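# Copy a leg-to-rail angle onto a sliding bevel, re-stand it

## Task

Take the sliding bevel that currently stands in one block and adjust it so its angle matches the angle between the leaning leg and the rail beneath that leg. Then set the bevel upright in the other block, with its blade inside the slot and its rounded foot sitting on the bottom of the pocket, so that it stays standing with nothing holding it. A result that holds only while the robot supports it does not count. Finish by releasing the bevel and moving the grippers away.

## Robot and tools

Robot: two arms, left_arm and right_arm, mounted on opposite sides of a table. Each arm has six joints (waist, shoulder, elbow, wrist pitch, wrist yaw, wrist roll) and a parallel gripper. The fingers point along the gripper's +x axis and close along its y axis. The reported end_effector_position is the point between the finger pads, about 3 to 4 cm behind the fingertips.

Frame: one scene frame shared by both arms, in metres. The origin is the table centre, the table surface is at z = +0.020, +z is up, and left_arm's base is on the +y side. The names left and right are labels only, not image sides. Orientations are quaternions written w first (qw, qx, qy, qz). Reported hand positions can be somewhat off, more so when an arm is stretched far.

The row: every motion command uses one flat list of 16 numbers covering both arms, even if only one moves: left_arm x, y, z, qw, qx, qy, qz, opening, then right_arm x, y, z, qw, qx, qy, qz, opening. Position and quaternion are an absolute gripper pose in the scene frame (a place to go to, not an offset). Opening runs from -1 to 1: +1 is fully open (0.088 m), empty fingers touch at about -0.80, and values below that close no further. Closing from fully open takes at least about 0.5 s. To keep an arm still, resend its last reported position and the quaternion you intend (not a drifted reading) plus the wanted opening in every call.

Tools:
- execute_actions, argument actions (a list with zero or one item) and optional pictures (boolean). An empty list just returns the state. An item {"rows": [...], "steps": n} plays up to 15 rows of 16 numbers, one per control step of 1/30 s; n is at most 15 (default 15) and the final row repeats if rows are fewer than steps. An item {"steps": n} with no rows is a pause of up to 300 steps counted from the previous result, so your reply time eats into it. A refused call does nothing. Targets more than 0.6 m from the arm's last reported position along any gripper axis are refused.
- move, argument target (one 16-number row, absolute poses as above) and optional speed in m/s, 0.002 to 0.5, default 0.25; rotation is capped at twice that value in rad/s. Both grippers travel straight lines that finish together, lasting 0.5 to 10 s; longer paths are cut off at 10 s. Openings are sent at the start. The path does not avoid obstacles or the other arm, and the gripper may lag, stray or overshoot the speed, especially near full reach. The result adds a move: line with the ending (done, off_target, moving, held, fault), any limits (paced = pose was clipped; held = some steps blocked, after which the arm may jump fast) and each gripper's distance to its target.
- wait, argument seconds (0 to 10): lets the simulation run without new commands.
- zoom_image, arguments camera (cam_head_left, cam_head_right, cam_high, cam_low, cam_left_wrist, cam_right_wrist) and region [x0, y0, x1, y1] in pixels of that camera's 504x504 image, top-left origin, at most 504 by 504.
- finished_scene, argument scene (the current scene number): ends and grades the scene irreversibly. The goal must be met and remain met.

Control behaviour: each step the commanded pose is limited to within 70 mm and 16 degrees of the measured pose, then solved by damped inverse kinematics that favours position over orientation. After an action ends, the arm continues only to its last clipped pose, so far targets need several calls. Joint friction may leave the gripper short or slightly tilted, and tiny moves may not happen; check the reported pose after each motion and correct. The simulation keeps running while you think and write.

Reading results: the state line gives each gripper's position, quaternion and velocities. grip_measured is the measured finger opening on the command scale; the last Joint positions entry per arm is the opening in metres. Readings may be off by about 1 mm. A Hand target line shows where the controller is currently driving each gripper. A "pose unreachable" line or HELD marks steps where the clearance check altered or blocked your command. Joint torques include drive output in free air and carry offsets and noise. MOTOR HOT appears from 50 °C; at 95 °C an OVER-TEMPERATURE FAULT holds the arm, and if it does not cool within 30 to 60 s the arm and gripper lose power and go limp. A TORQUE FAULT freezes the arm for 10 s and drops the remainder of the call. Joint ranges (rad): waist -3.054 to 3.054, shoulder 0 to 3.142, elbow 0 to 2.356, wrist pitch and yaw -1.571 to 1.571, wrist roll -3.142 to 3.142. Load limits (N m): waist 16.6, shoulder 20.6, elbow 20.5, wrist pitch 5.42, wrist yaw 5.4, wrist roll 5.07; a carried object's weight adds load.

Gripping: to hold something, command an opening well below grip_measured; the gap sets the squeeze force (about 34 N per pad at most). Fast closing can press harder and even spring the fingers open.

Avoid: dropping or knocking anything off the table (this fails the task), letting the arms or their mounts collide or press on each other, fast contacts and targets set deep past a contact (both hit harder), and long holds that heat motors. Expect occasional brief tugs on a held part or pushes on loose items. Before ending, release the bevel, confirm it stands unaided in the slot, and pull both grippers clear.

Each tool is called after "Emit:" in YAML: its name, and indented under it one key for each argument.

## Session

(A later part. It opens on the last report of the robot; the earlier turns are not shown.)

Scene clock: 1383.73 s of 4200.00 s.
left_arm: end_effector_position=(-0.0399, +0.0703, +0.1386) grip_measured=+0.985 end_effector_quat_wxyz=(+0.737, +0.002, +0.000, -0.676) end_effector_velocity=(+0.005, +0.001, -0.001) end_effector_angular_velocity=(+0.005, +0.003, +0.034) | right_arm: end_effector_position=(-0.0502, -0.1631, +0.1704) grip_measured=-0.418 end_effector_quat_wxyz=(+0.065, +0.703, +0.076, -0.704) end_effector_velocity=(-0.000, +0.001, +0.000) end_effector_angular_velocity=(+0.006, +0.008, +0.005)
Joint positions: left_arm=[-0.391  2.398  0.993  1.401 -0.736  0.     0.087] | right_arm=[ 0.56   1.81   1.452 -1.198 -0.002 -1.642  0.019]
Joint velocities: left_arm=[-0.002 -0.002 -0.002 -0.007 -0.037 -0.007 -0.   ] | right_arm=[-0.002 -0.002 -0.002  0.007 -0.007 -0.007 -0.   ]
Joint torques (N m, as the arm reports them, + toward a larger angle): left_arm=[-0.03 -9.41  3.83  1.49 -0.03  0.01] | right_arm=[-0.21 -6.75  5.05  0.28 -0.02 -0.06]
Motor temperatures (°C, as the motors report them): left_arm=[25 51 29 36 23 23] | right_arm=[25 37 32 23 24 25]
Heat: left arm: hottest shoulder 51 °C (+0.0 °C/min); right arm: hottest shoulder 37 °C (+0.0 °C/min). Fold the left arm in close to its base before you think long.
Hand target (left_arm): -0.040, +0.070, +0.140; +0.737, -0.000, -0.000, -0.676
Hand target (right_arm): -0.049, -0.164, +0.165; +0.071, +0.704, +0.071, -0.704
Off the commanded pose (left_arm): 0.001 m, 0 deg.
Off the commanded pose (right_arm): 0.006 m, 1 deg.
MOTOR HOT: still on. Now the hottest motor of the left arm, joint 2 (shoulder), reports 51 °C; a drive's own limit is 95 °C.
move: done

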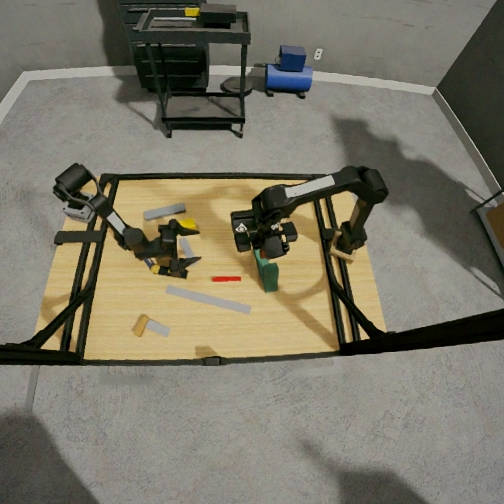

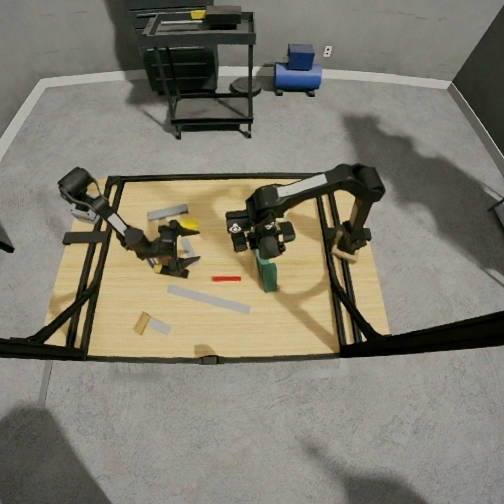

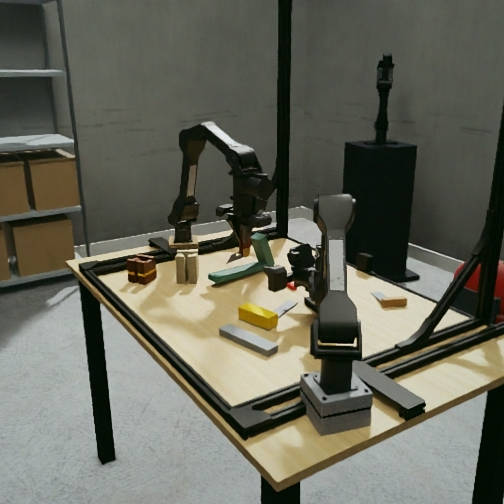

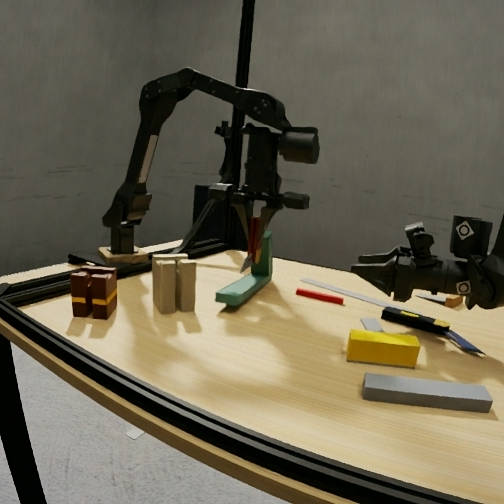

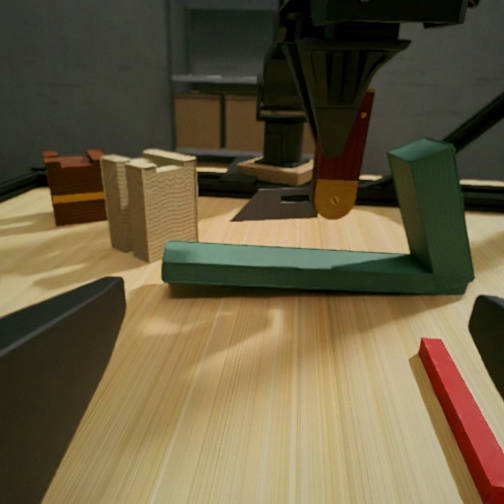

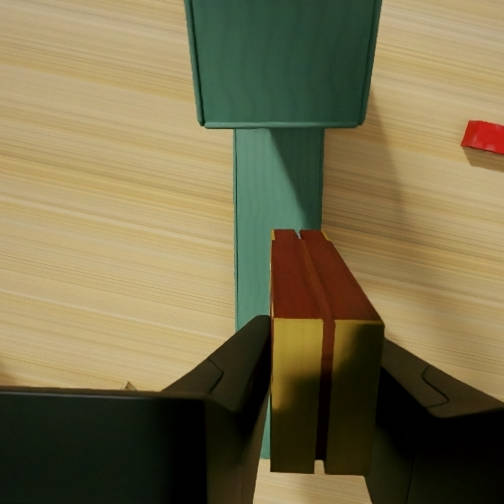

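Emit:
move:
  target: [-0.04,0.07,0.14,0.737,0,0,-0.676,1.0,-0.049,-0.164,0.146,-0.0708,-0.7036,-0.0708,0.7036,-0.7]
  speed: 0.02

Emit:
zoom_image:
  camera: "cam_left_wrist"
  region: [150,60,504,320]

Scene clock: 1405.30 s of 4200.00 s.
left_arm: end_effector_position=(-0.0399, +0.0703, +0.1386) grip_measured=+0.985 end_effector_quat_wxyz=(+0.737, +0.002, +0.000, -0.676) end_effector_velocity=(-0.001, +0.002, +0.000) end_effector_angular_velocity=(-0.001, -0.006, -0.010) | right_arm: end_effector_position=(-0.0501, -0.1627, +0.1513) grip_measured=-0.418 end_effector_quat_wxyz=(+0.065, +0.703, +0.076, -0.704) end_effector_velocity=(-0.000, +0.004, +0.000) end_effector_angular_velocity=(+0.023, -0.004, -0.005)
Joint positions: left_arm=[-0.391  2.398  0.993  1.401 -0.736  0.     0.087] | right_arm=[ 0.56   1.823  1.391 -1.124 -0.002 -1.642  0.019]
Joint velocities: left_arm=[-0.002 -0.002 -0.007  0.007  0.007  0.007 -0.   ] | right_arm=[ 0.002 -0.002 -0.002  0.022  0.007  0.007 -0.   ]
Joint torques (N m, as the arm reports them, + toward a larger angle): left_arm=[-0.04 -9.42  3.84  1.5  -0.03  0.01] | right_arm=[-0.14 -6.76  5.05  0.24 -0.02 -0.05]
Motor temperatures (°C, as the motors report them): left_arm=[25 51 29 37 23 23] | right_arm=[25 37 32 24 24 25]
Heat: left arm: hottest shoulder 51 °C (+0.0 °C/min); right arm: hottest shoulder 37 °C (+0.0 °C/min). Fold the left arm in close to its base before you think long.
Hand target (left_arm): -0.040, +0.070, +0.140; +0.737, +0.000, -0.000, -0.676
Hand target (right_arm): -0.049, -0.164, +0.146; +0.071, +0.704, +0.071, -0.704
Off the commanded pose (left_arm): 0.001 m, 0 deg.
Off the commanded pose (right_arm): 0.006 m, 1 deg.
MOTOR HOT: still on. Now the hottest motor of the left arm, joint 2 (shoulder), reports 51 °C; a drive's own limit is 95 °C.
move: done

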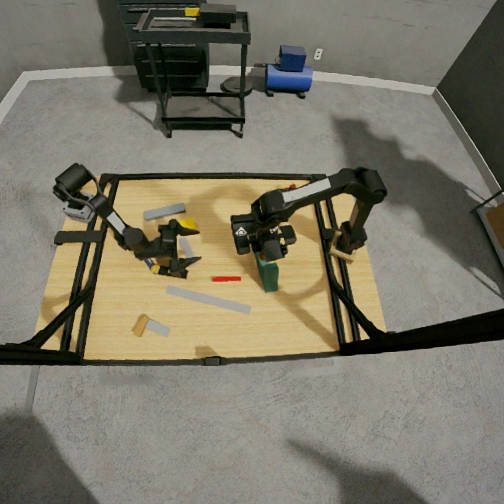

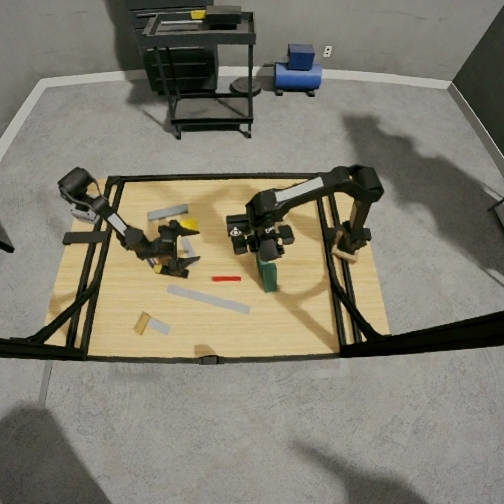

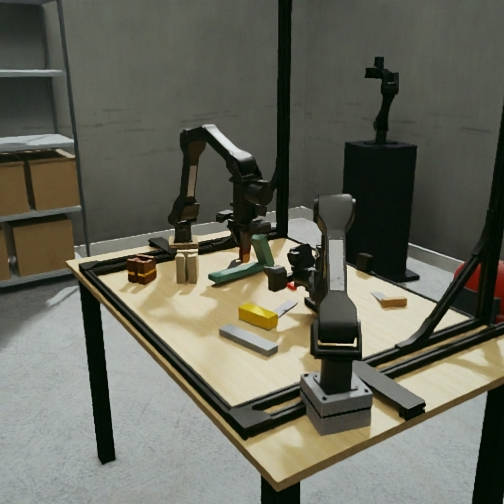

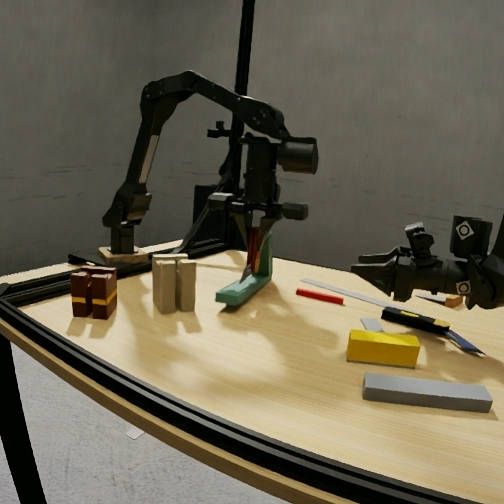

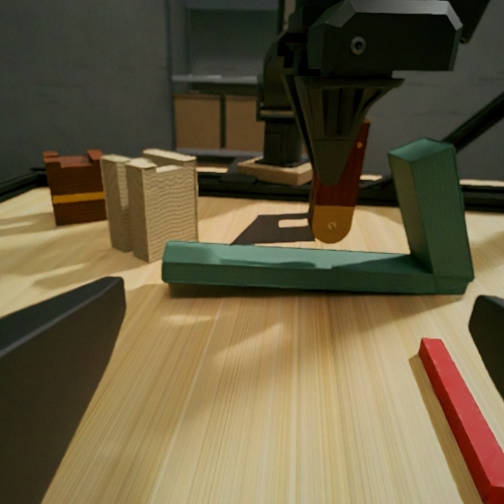

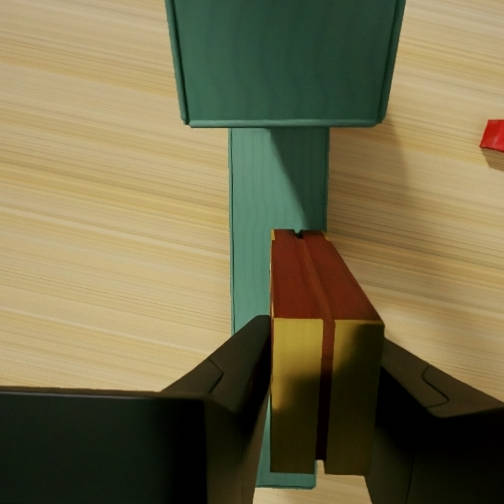

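Region (150, 60, 504, 320) of cam_left_wrist's 504x504 image, scaled by 1.424, with more detail than that image has; it fills the top 370 rows of this view, and the rest is white.

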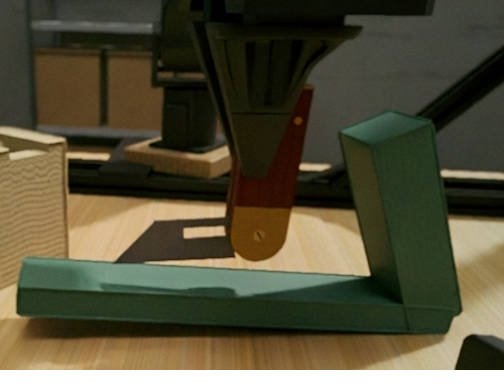

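Emit:
move:
  target: [-0.04,0.07,0.14,0.737,0,0,-0.676,1.0,-0.049,-0.164,0.140,-0.0708,-0.7036,-0.0708,0.7036,-0.7]
  speed: 0.01

Emit:
zoom_image:
  camera: "cam_left_wrist"
  region: [150,60,504,320]

Scene clock: 1432.13 s of 4200.00 s.
left_arm: end_effector_position=(-0.0399, +0.0703, +0.1386) grip_measured=+0.985 end_effector_quat_wxyz=(+0.737, +0.002, +0.000, -0.676) end_effector_velocity=(+0.001, +0.002, -0.005) end_effector_angular_velocity=(+0.013, -0.003, +0.005) | right_arm: end_effector_position=(-0.0499, -0.1625, +0.1454) grip_measured=-0.418 end_effector_quat_wxyz=(+0.065, +0.703, +0.077, -0.704) end_effector_velocity=(+0.001, -0.003, -0.001) end_effector_angular_velocity=(-0.011, -0.009, -0.005)
Joint positions: left_arm=[-0.391  2.398  0.993  1.401 -0.736 -0.     0.087] | right_arm=[ 0.56   1.827  1.373 -1.101 -0.001 -1.643  0.019]
Joint velocities: left_arm=[-0.002  0.002 -0.007 -0.007 -0.007 -0.007 -0.   ] | right_arm=[ 0.002 -0.002 -0.007 -0.007  0.007  0.007 -0.   ]
Joint torques (N m, as the arm reports them, + toward a larger angle): left_arm=[-0.03 -9.43  3.85  1.5  -0.02  0.  ] | right_arm=[-0.12 -6.8   4.98  0.27 -0.02 -0.04]
Motor temperatures (°C, as the motors report them): left_arm=[25 51 29 37 23 23] | right_arm=[25 37 31 24 24 25]
Heat: left arm: hottest shoulder 51 °C (+0.0 °C/min); right arm: hottest shoulder 37 °C (+0.0 °C/min). Fold the left arm in close to its base before you think long.
Hand target (left_arm): -0.040, +0.070, +0.140; +0.737, -0.000, +0.000, -0.676
Hand target (right_arm): -0.049, -0.164, +0.140; +0.071, +0.704, +0.071, -0.703
Off the commanded pose (left_arm): 0.001 m, 0 deg.
Off the commanded pose (right_arm): 0.006 m, 1 deg.
MOTOR HOT: still on. Now the hottest motor of the left arm, joint 2 (shoulder), reports 51 °C; a drive's own limit is 95 °C.
move: done

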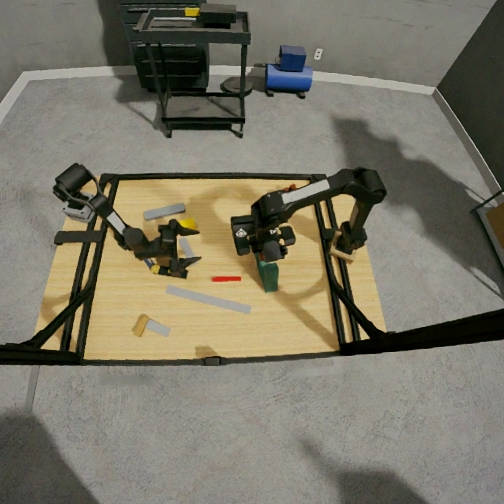

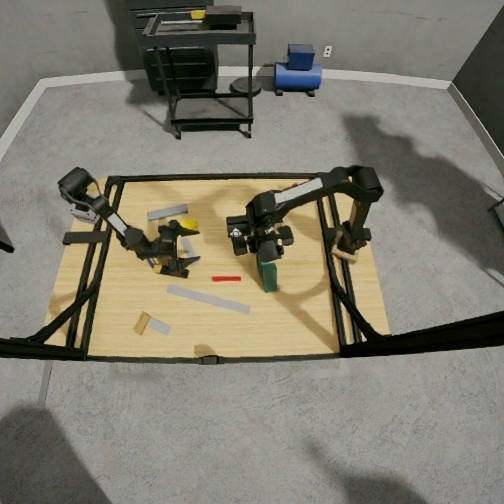

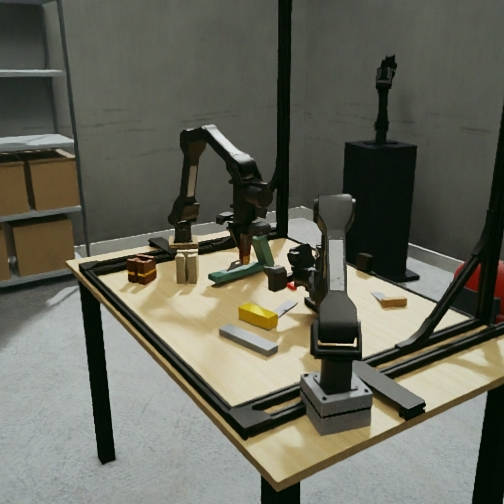

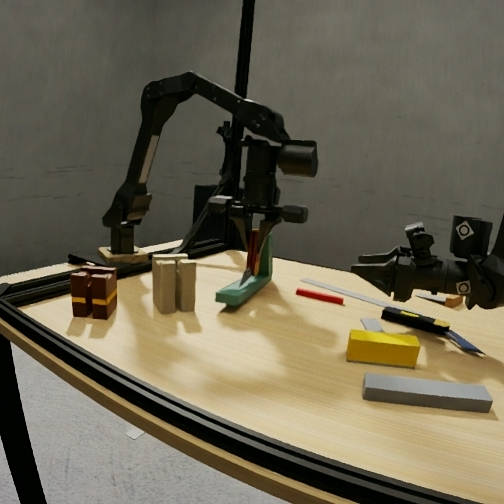

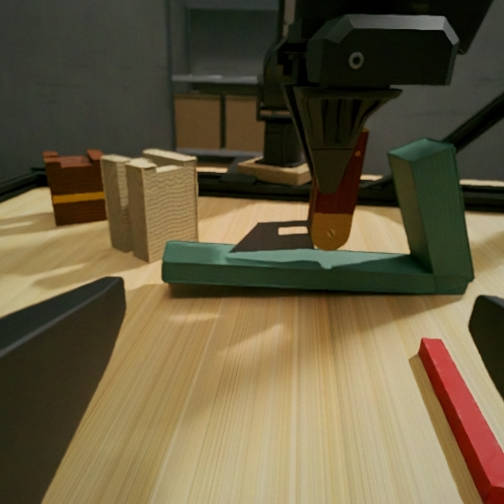

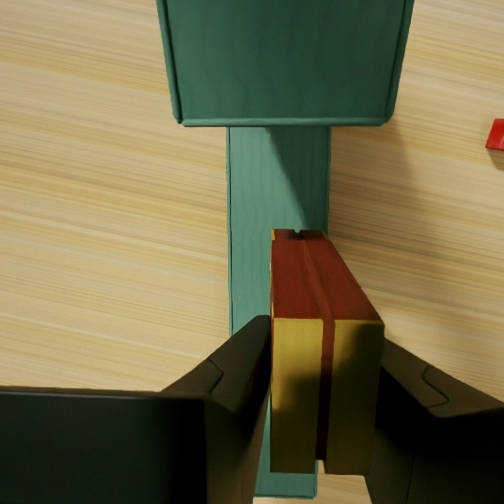

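Region (150, 60, 504, 320) of cam_left_wrist's 504x504 image, scaled by 1.424, with more detail than that image has; it fills the top 370 rows of this view, and the rest is white.

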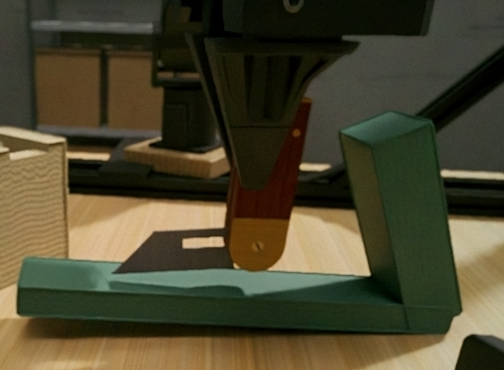

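Emit:
move:
  target: [-0.04,0.07,0.14,0.737,0,0,-0.676,1.0,-0.049,-0.164,0.134,-0.0708,-0.7036,-0.0708,0.7036,-0.7]
  speed: 0.01

Emit:
zoom_image:
  camera: "cam_left_wrist"
  region: [150,60,504,320]

Scene clock: 1441.97 s of 4200.00 s.
left_arm: end_effector_position=(-0.0399, +0.0703, +0.1386) grip_measured=+0.985 end_effector_quat_wxyz=(+0.737, +0.002, +0.000, -0.676) end_effector_velocity=(-0.003, -0.000, +0.000) end_effector_angular_velocity=(+0.009, -0.000, -0.010) | right_arm: end_effector_position=(-0.0498, -0.1623, +0.1413) grip_measured=-0.418 end_effector_quat_wxyz=(+0.064, +0.703, +0.078, -0.704) end_effector_velocity=(+0.000, -0.002, +0.000) end_effector_angular_velocity=(-0.008, +0.006, -0.010)
Joint positions: left_arm=[-0.391  2.398  0.993  1.401 -0.736 -0.     0.087] | right_arm=[ 0.559  1.829  1.359 -1.082 -0.001 -1.643  0.019]
Joint velocities: left_arm=[-0.002 -0.007  0.002 -0.022  0.007 -0.007 -0.   ] | right_arm=[-0.002 -0.002 -0.002 -0.007 -0.007  0.007  0.   ]
Joint torques (N m, as the arm reports them, + toward a larger angle): left_arm=[-0.03 -9.41  3.84  1.49 -0.02  0.02] | right_arm=[-0.1  -6.3   4.64  0.49 -0.03 -0.03]
Motor temperatures (°C, as the motors report them): left_arm=[25 51 29 37 23 23] | right_arm=[25 36 31 24 24 25]
Heat: left arm: hottest shoulder 51 °C (+0.0 °C/min); right arm: hottest shoulder 36 °C (-1.0 °C/min). Fold the left arm in close to its base before you think long.
Hand target (left_arm): -0.040, +0.070, +0.140; +0.737, -0.000, -0.000, -0.676
Hand target (right_arm): -0.049, -0.164, +0.134; +0.071, +0.704, +0.071, -0.704
Off the commanded pose (left_arm): 0.001 m, 0 deg.
Off the commanded pose (right_arm): 0.008 m, 1 deg.
MOTOR HOT: still on. Now the hottest motor of the left arm, joint 2 (shoulder), reports 51 °C; a drive's own limit is 95 °C.
move: done

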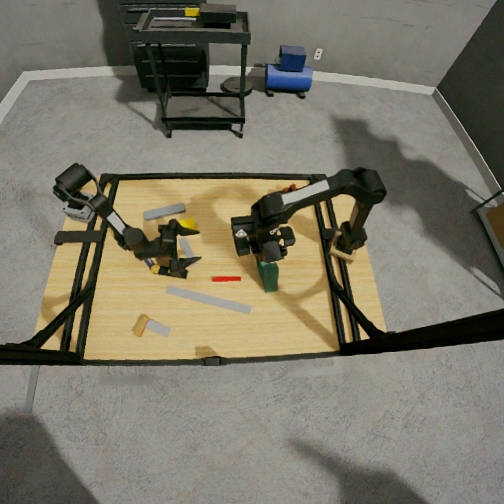

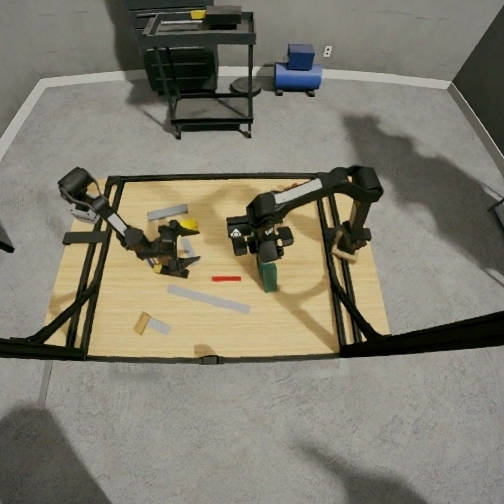

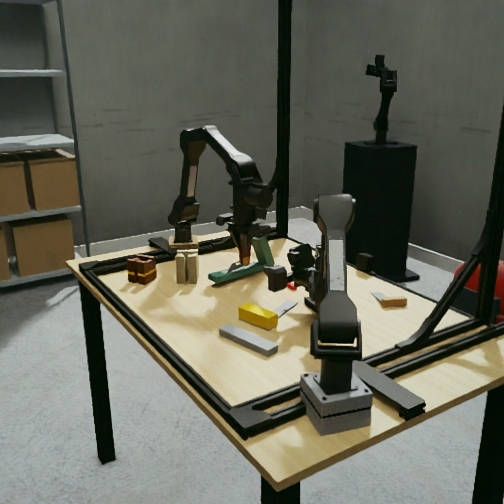

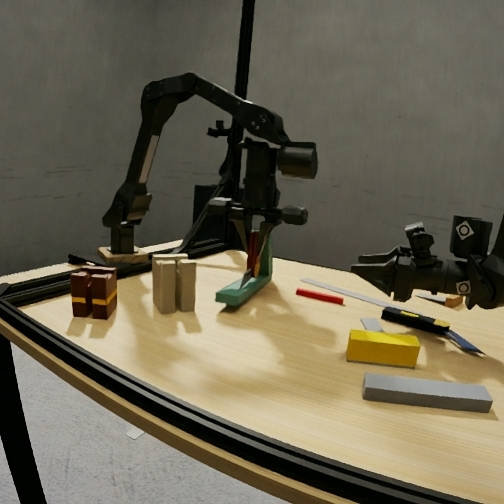

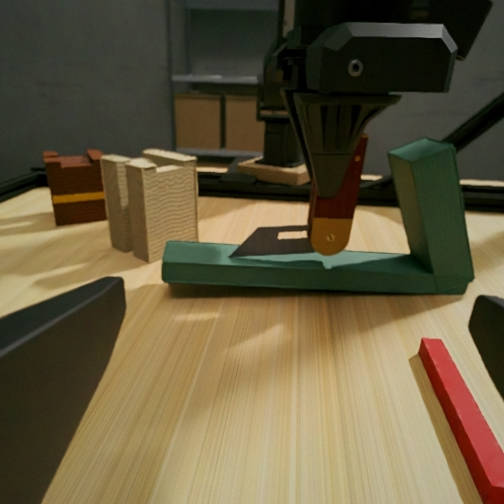

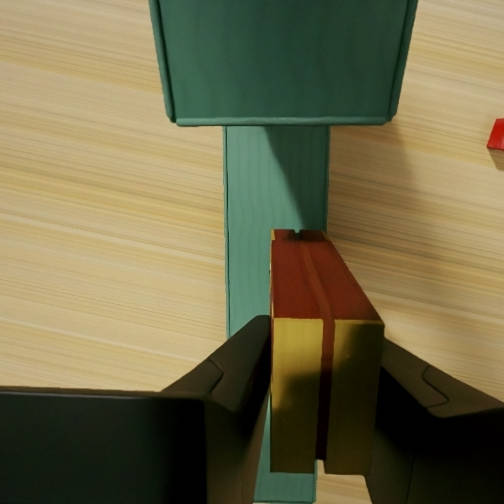

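Region (150, 60, 504, 320) of cam_left_wrist's 504x504 image, scaled by 1.424, with more detail than that image has; it fills the top 370 rows of this view, and the rest is white.

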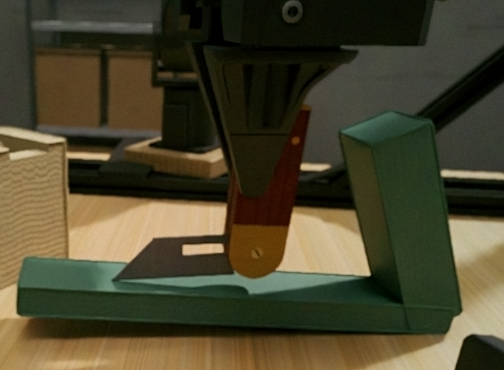

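Emit:
move:
  target: [-0.04,0.07,0.14,0.737,0,0,-0.676,1.0,-0.052,-0.169,0.132,-0.0767,-0.6396,-0.0644,0.7622,-0.7]
  speed: 0.015

Emit:
zoom_image:
  camera: "cam_left_wrist"
  region: [150,60,504,320]

Scene clock: 1508.00 s of 4200.00 s.
left_arm: end_effector_position=(-0.0399, +0.0703, +0.1386) grip_measured=+0.985 end_effector_quat_wxyz=(+0.737, +0.002, +0.000, -0.676) end_effector_velocity=(+0.000, +0.001, +0.002) end_effector_angular_velocity=(-0.006, +0.012, +0.005) | right_arm: end_effector_position=(-0.0513, -0.1645, +0.1381) grip_measured=-0.418 end_effector_quat_wxyz=(+0.068, +0.644, +0.074, -0.759) end_effector_velocity=(-0.001, -0.002, +0.001) end_effector_angular_velocity=(-0.005, +0.022, +0.014)
Joint positions: left_arm=[-0.391  2.398  0.993  1.401 -0.737  0.     0.087] | right_arm=[ 0.492  1.837  1.348 -1.08  -0.163 -1.711  0.019]
Joint velocities: left_arm=[-0.002 -0.002 -0.002  0.007 -0.007 -0.007 -0.   ] | right_arm=[-0.007 -0.002 -0.002 -0.007 -0.022 -0.022 -0.   ]
Joint torques (N m, as the arm reports them, + toward a larger angle): left_arm=[-0.06 -9.41  3.83  1.49 -0.02  0.02] | right_arm=[-0.12 -6.74  4.24 -0.15 -0.58 -0.06]
Motor temperatures (°C, as the motors report them): left_arm=[25 52 29 37 23 23] | right_arm=[25 37 31 23 24 25]
Heat: left arm: hottest shoulder 52 °C (+0.0 °C/min); right arm: hottest shoulder 37 °C (+1.0 °C/min). Fold the left arm in close to its base before you think long.
Hand target (left_arm): -0.040, +0.070, +0.140; +0.737, +0.000, -0.000, -0.676
Hand target (right_arm): -0.052, -0.169, +0.132; +0.077, +0.640, +0.064, -0.762
Off the commanded pose (left_arm): 0.001 m, 0 deg.
Off the commanded pose (right_arm): 0.008 m, 2 deg.
MOTOR HOT: still on. Now the hottest motor of the left arm, joint 2 (shoulder), reports 52 °C; a drive's own limit is 95 °C.
move: done

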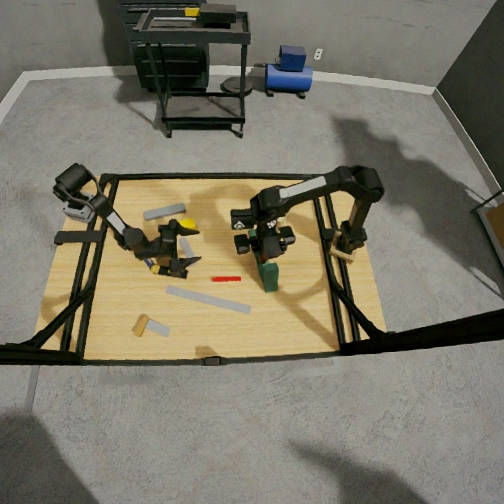

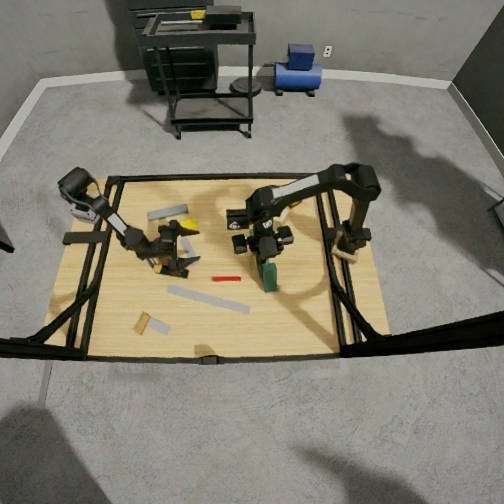

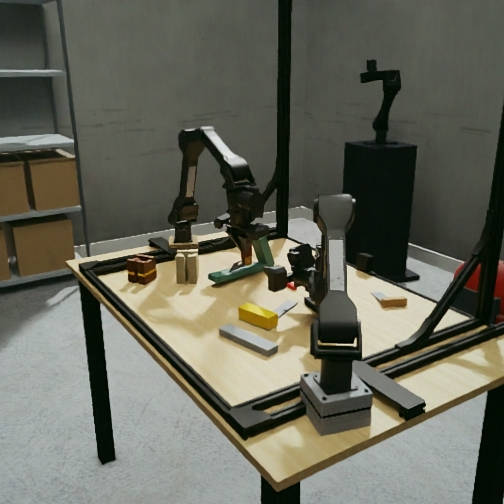

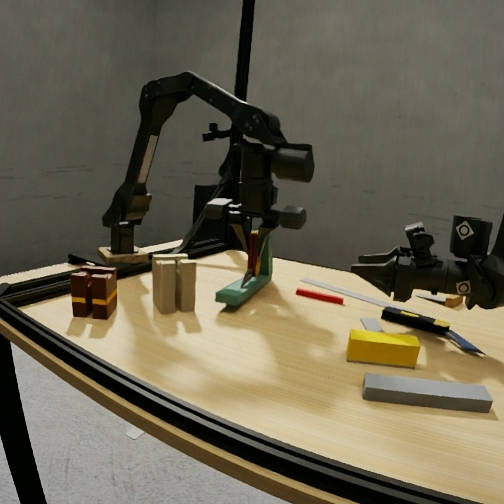

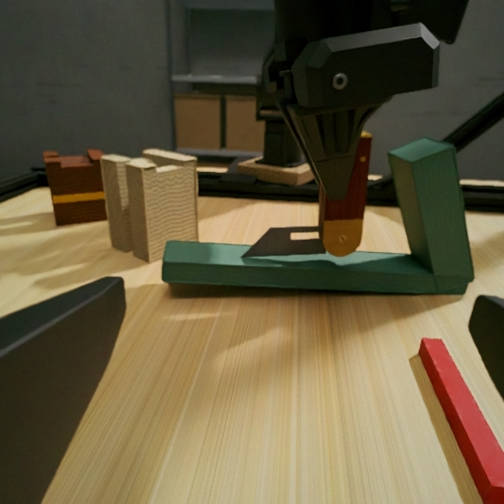

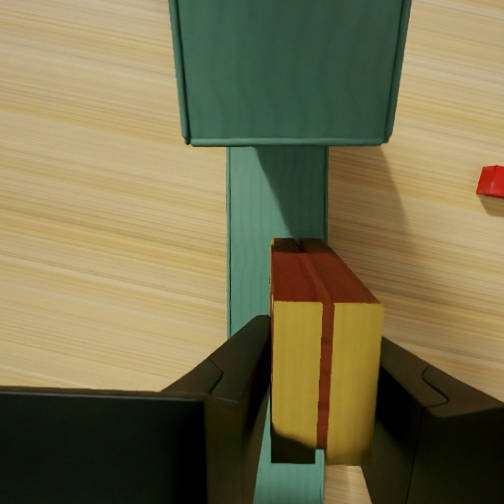

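Region (150, 60, 504, 320) of cam_left_wrist's 504x504 image, scaled by 1.424, with more detail than that image has; it fills the top 370 rows of this view, and the rest is white.

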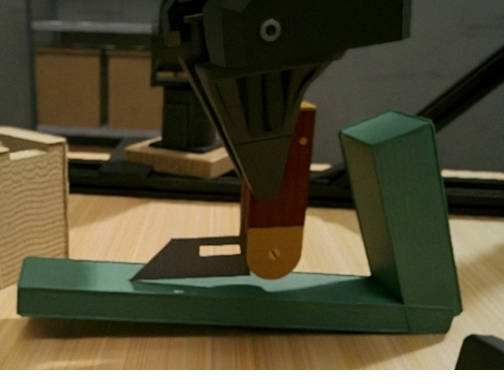

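Emit:
move:
  target: [-0.04,0.07,0.14,0.737,0,0,-0.676,1.0,-0.052,-0.168,0.124,-0.0767,-0.6396,-0.0644,0.7622,-1.0]
  speed: 0.01

Emit:
zoom_image:
  camera: "cam_left_wrist"
  region: [150,60,504,320]

Scene clock: 1554.13 s of 4200.00 s.
left_arm: end_effector_position=(-0.0399, +0.0703, +0.1386) grip_measured=+0.985 end_effector_quat_wxyz=(+0.737, +0.002, +0.000, -0.676) end_effector_velocity=(+0.000, +0.001, -0.003) end_effector_angular_velocity=(+0.017, -0.006, +0.005) | right_arm: end_effector_position=(-0.0526, -0.1655, +0.1323) grip_measured=-0.418 end_effector_quat_wxyz=(+0.069, +0.640, +0.074, -0.762) end_effector_velocity=(-0.004, -0.007, -0.000) end_effector_angular_velocity=(-0.027, +0.020, +0.010)
Joint positions: left_arm=[-0.391  2.398  0.993  1.401 -0.737  0.     0.087] | right_arm=[ 0.492  1.841  1.329 -1.059 -0.173 -1.713  0.019]
Joint velocities: left_arm=[-0.002 -0.002 -0.002 -0.022 -0.007 -0.007 -0.   ] | right_arm=[ 0.002 -0.002 -0.007 -0.022 -0.022 -0.007 -0.   ]
Joint torques (N m, as the arm reports them, + toward a larger angle): left_arm=[-0.03 -9.42  3.84  1.5  -0.02  0.01] | right_arm=[-0.11 -5.88  4.5   0.36 -0.21 -0.03]
Motor temperatures (°C, as the motors report them): left_arm=[25 52 29 37 23 23] | right_arm=[25 37 30 23 24 25]
Heat: left arm: hottest shoulder 52 °C (+0.0 °C/min); right arm: hottest shoulder 37 °C (+1.0 °C/min). Fold the left arm in close to its base before you think long.
Hand target (left_arm): -0.040, +0.070, +0.140; +0.737, +0.000, -0.000, -0.676
Hand target (right_arm): -0.052, -0.168, +0.124; +0.077, +0.640, +0.065, -0.762
Off the commanded pose (left_arm): 0.001 m, 0 deg.
Off the commanded pose (right_arm): 0.009 m, 1 deg.
MOTOR HOT: still on. Now the hottest motor of the left arm, joint 2 (shoulder), reports 52 °C; a drive's own limit is 95 °C.
move: off_target (right_arm)

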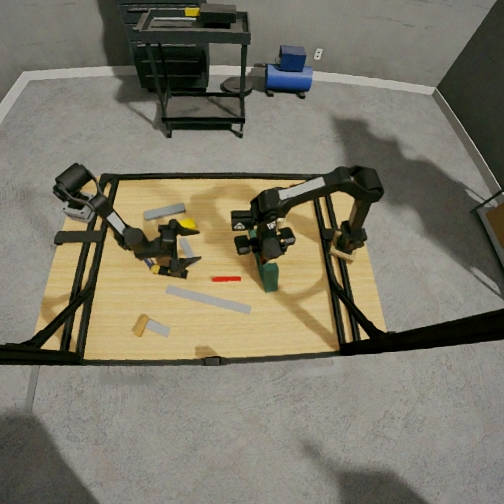

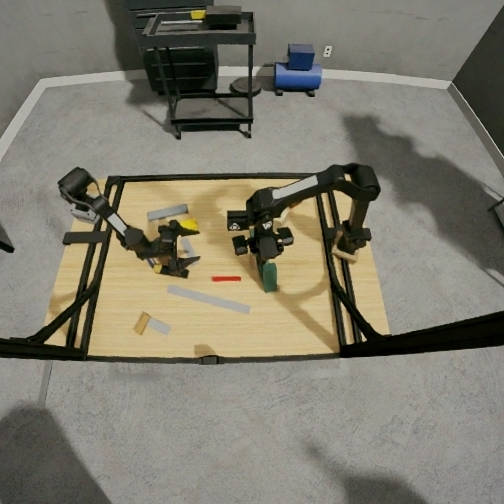

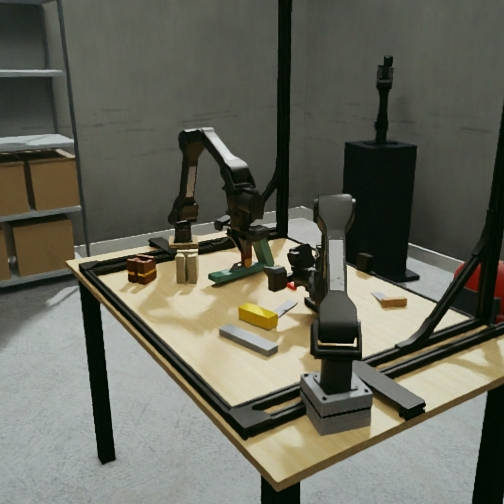

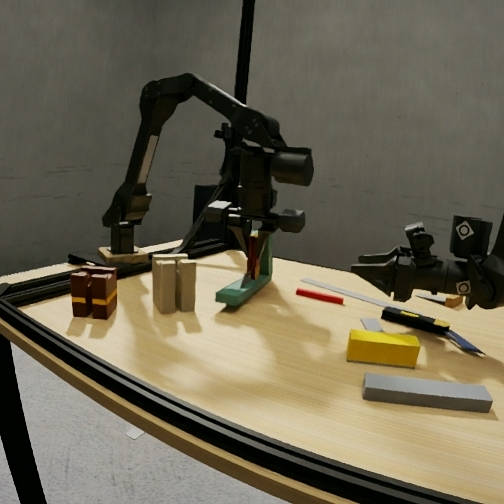

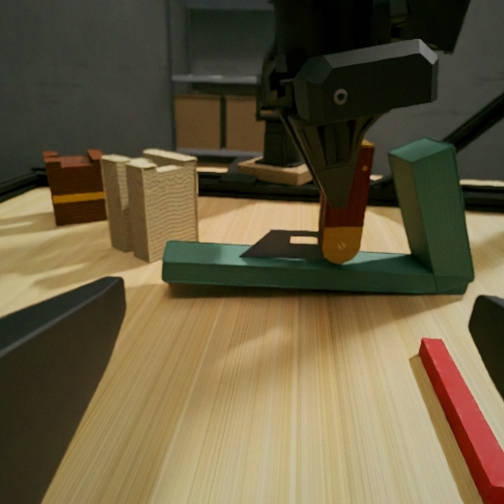

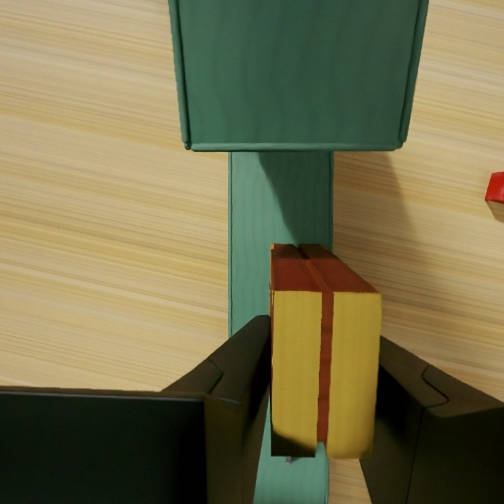

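Region (150, 60, 504, 320) of cam_left_wrist's 504x504 image, scaled by 1.424, with more detail than that image has; it fills the top 370 rows of this view, and the rest is white.

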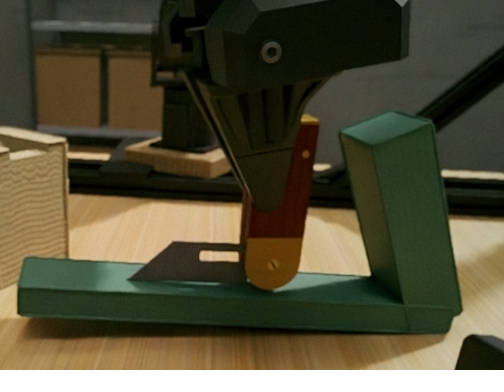

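Emit:
zoom_image:
  camera: "cam_left_wrist"
  region: [270,90,470,290]

Region (270, 90, 470, 290) of cam_left_wrist's 504x504 image, scaled by 2.520, with more detail than that image has.

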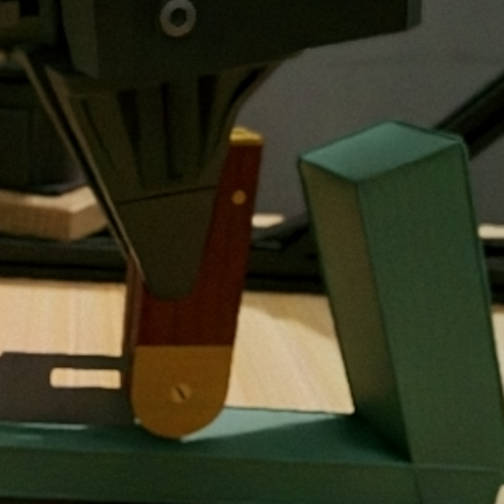

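Emit:
move:
  target: [-0.04,0.07,0.14,0.737,0,0,-0.676,1.0,-0.0705,-0.1755,0.126,-0.0811,-0.5849,-0.0589,0.8050,-1.0]
  speed: 0.012

Emit:
zoom_image:
  camera: "cam_left_wrist"
  region: [270,90,470,290]

Scene clock: 1620.17 s of 4200.00 s.
left_arm: end_effector_position=(-0.0399, +0.0703, +0.1384) grip_measured=+0.985 end_effector_quat_wxyz=(+0.737, +0.002, +0.000, -0.676) end_effector_velocity=(-0.002, +0.001, -0.003) end_effector_angular_velocity=(+0.016, +0.009, -0.010) | right_arm: end_effector_position=(-0.0700, -0.1711, +0.1310) grip_measured=-0.418 end_effector_quat_wxyz=(-0.074, -0.589, -0.068, +0.802) end_effector_velocity=(+0.002, +0.001, -0.000) end_effector_angular_velocity=(+0.010, -0.007, +0.005)
Joint positions: left_arm=[-0.391  2.398  0.993  1.401 -0.737  0.     0.087] | right_arm=[ 0.488  1.847  1.312 -1.059 -0.302 -1.72   0.019]
Joint velocities: left_arm=[-0.002 -0.002 -0.002 -0.022  0.007 -0.022 -0.   ] | right_arm=[-0.002 -0.002 -0.002  0.007  0.007 -0.007 -0.   ]
Joint torques (N m, as the arm reports them, + toward a larger angle): left_arm=[-0.03 -9.44  3.84  1.5  -0.02  0.02] | right_arm=[-0.11 -7.01  4.15 -0.17 -0.64 -0.06]
Motor temperatures (°C, as the motors report them): left_arm=[25 52 29 37 23 23] | right_arm=[25 36 30 23 24 25]
Heat: left arm: hottest shoulder 52 °C (+0.0 °C/min); right arm: hottest shoulder 36 °C (+0.0 °C/min). Fold the left arm in close to its base before you think long.
Hand target (left_arm): -0.040, +0.070, +0.140; +0.737, +0.000, -0.000, -0.676
Hand target (right_arm): -0.070, -0.176, +0.126; -0.081, -0.585, -0.059, +0.805
Off the commanded pose (left_arm): 0.002 m, 0 deg.
Off the commanded pose (right_arm): 0.007 m, 1 deg.
MOTOR HOT: still on. Now the hottest motor of the left arm, joint 2 (shoulder), reports 52 °C; a drive's own limit is 95 °C.
move: done

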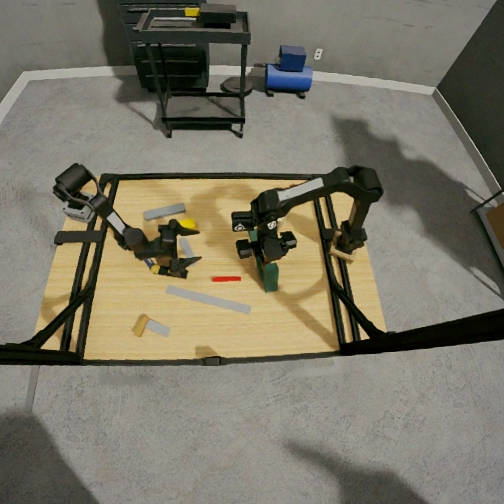

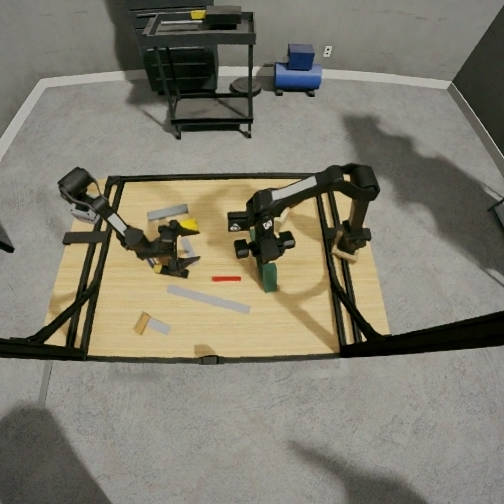

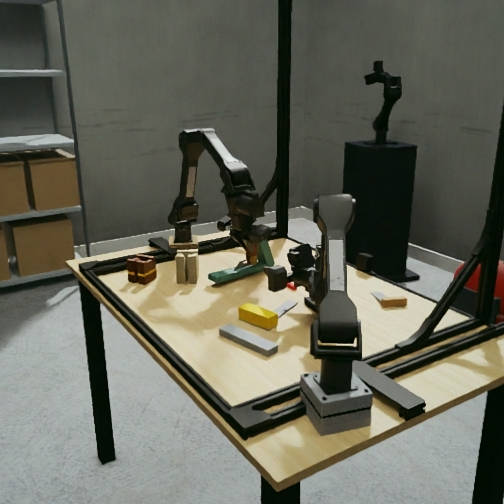

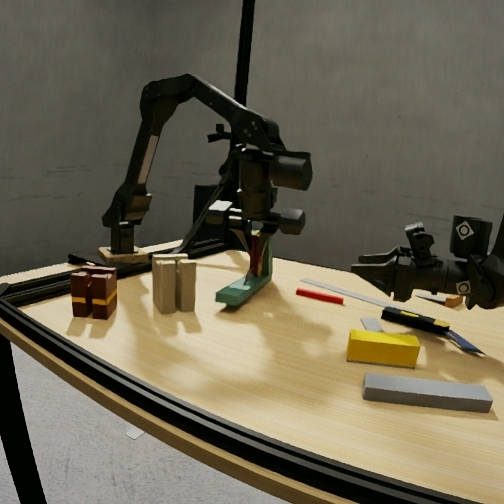

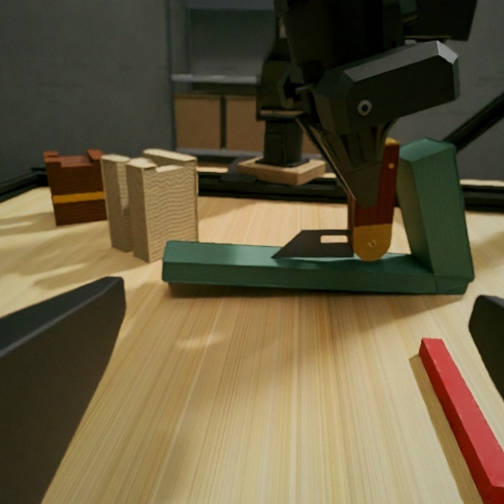

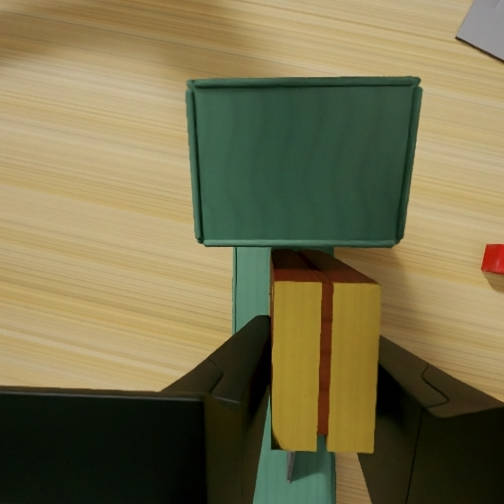

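Region (270, 90, 470, 290) of cam_left_wrist's 504x504 image, scaled by 2.520, with more detail than that image has.

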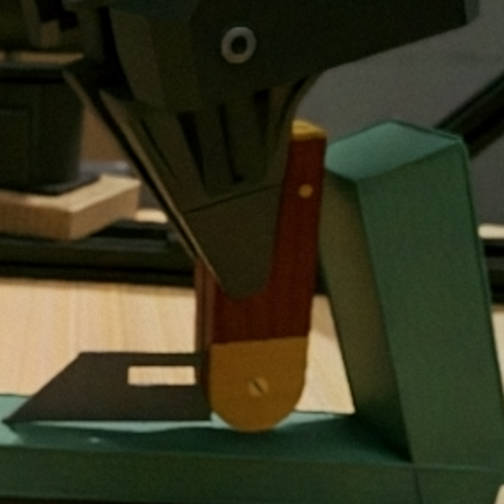

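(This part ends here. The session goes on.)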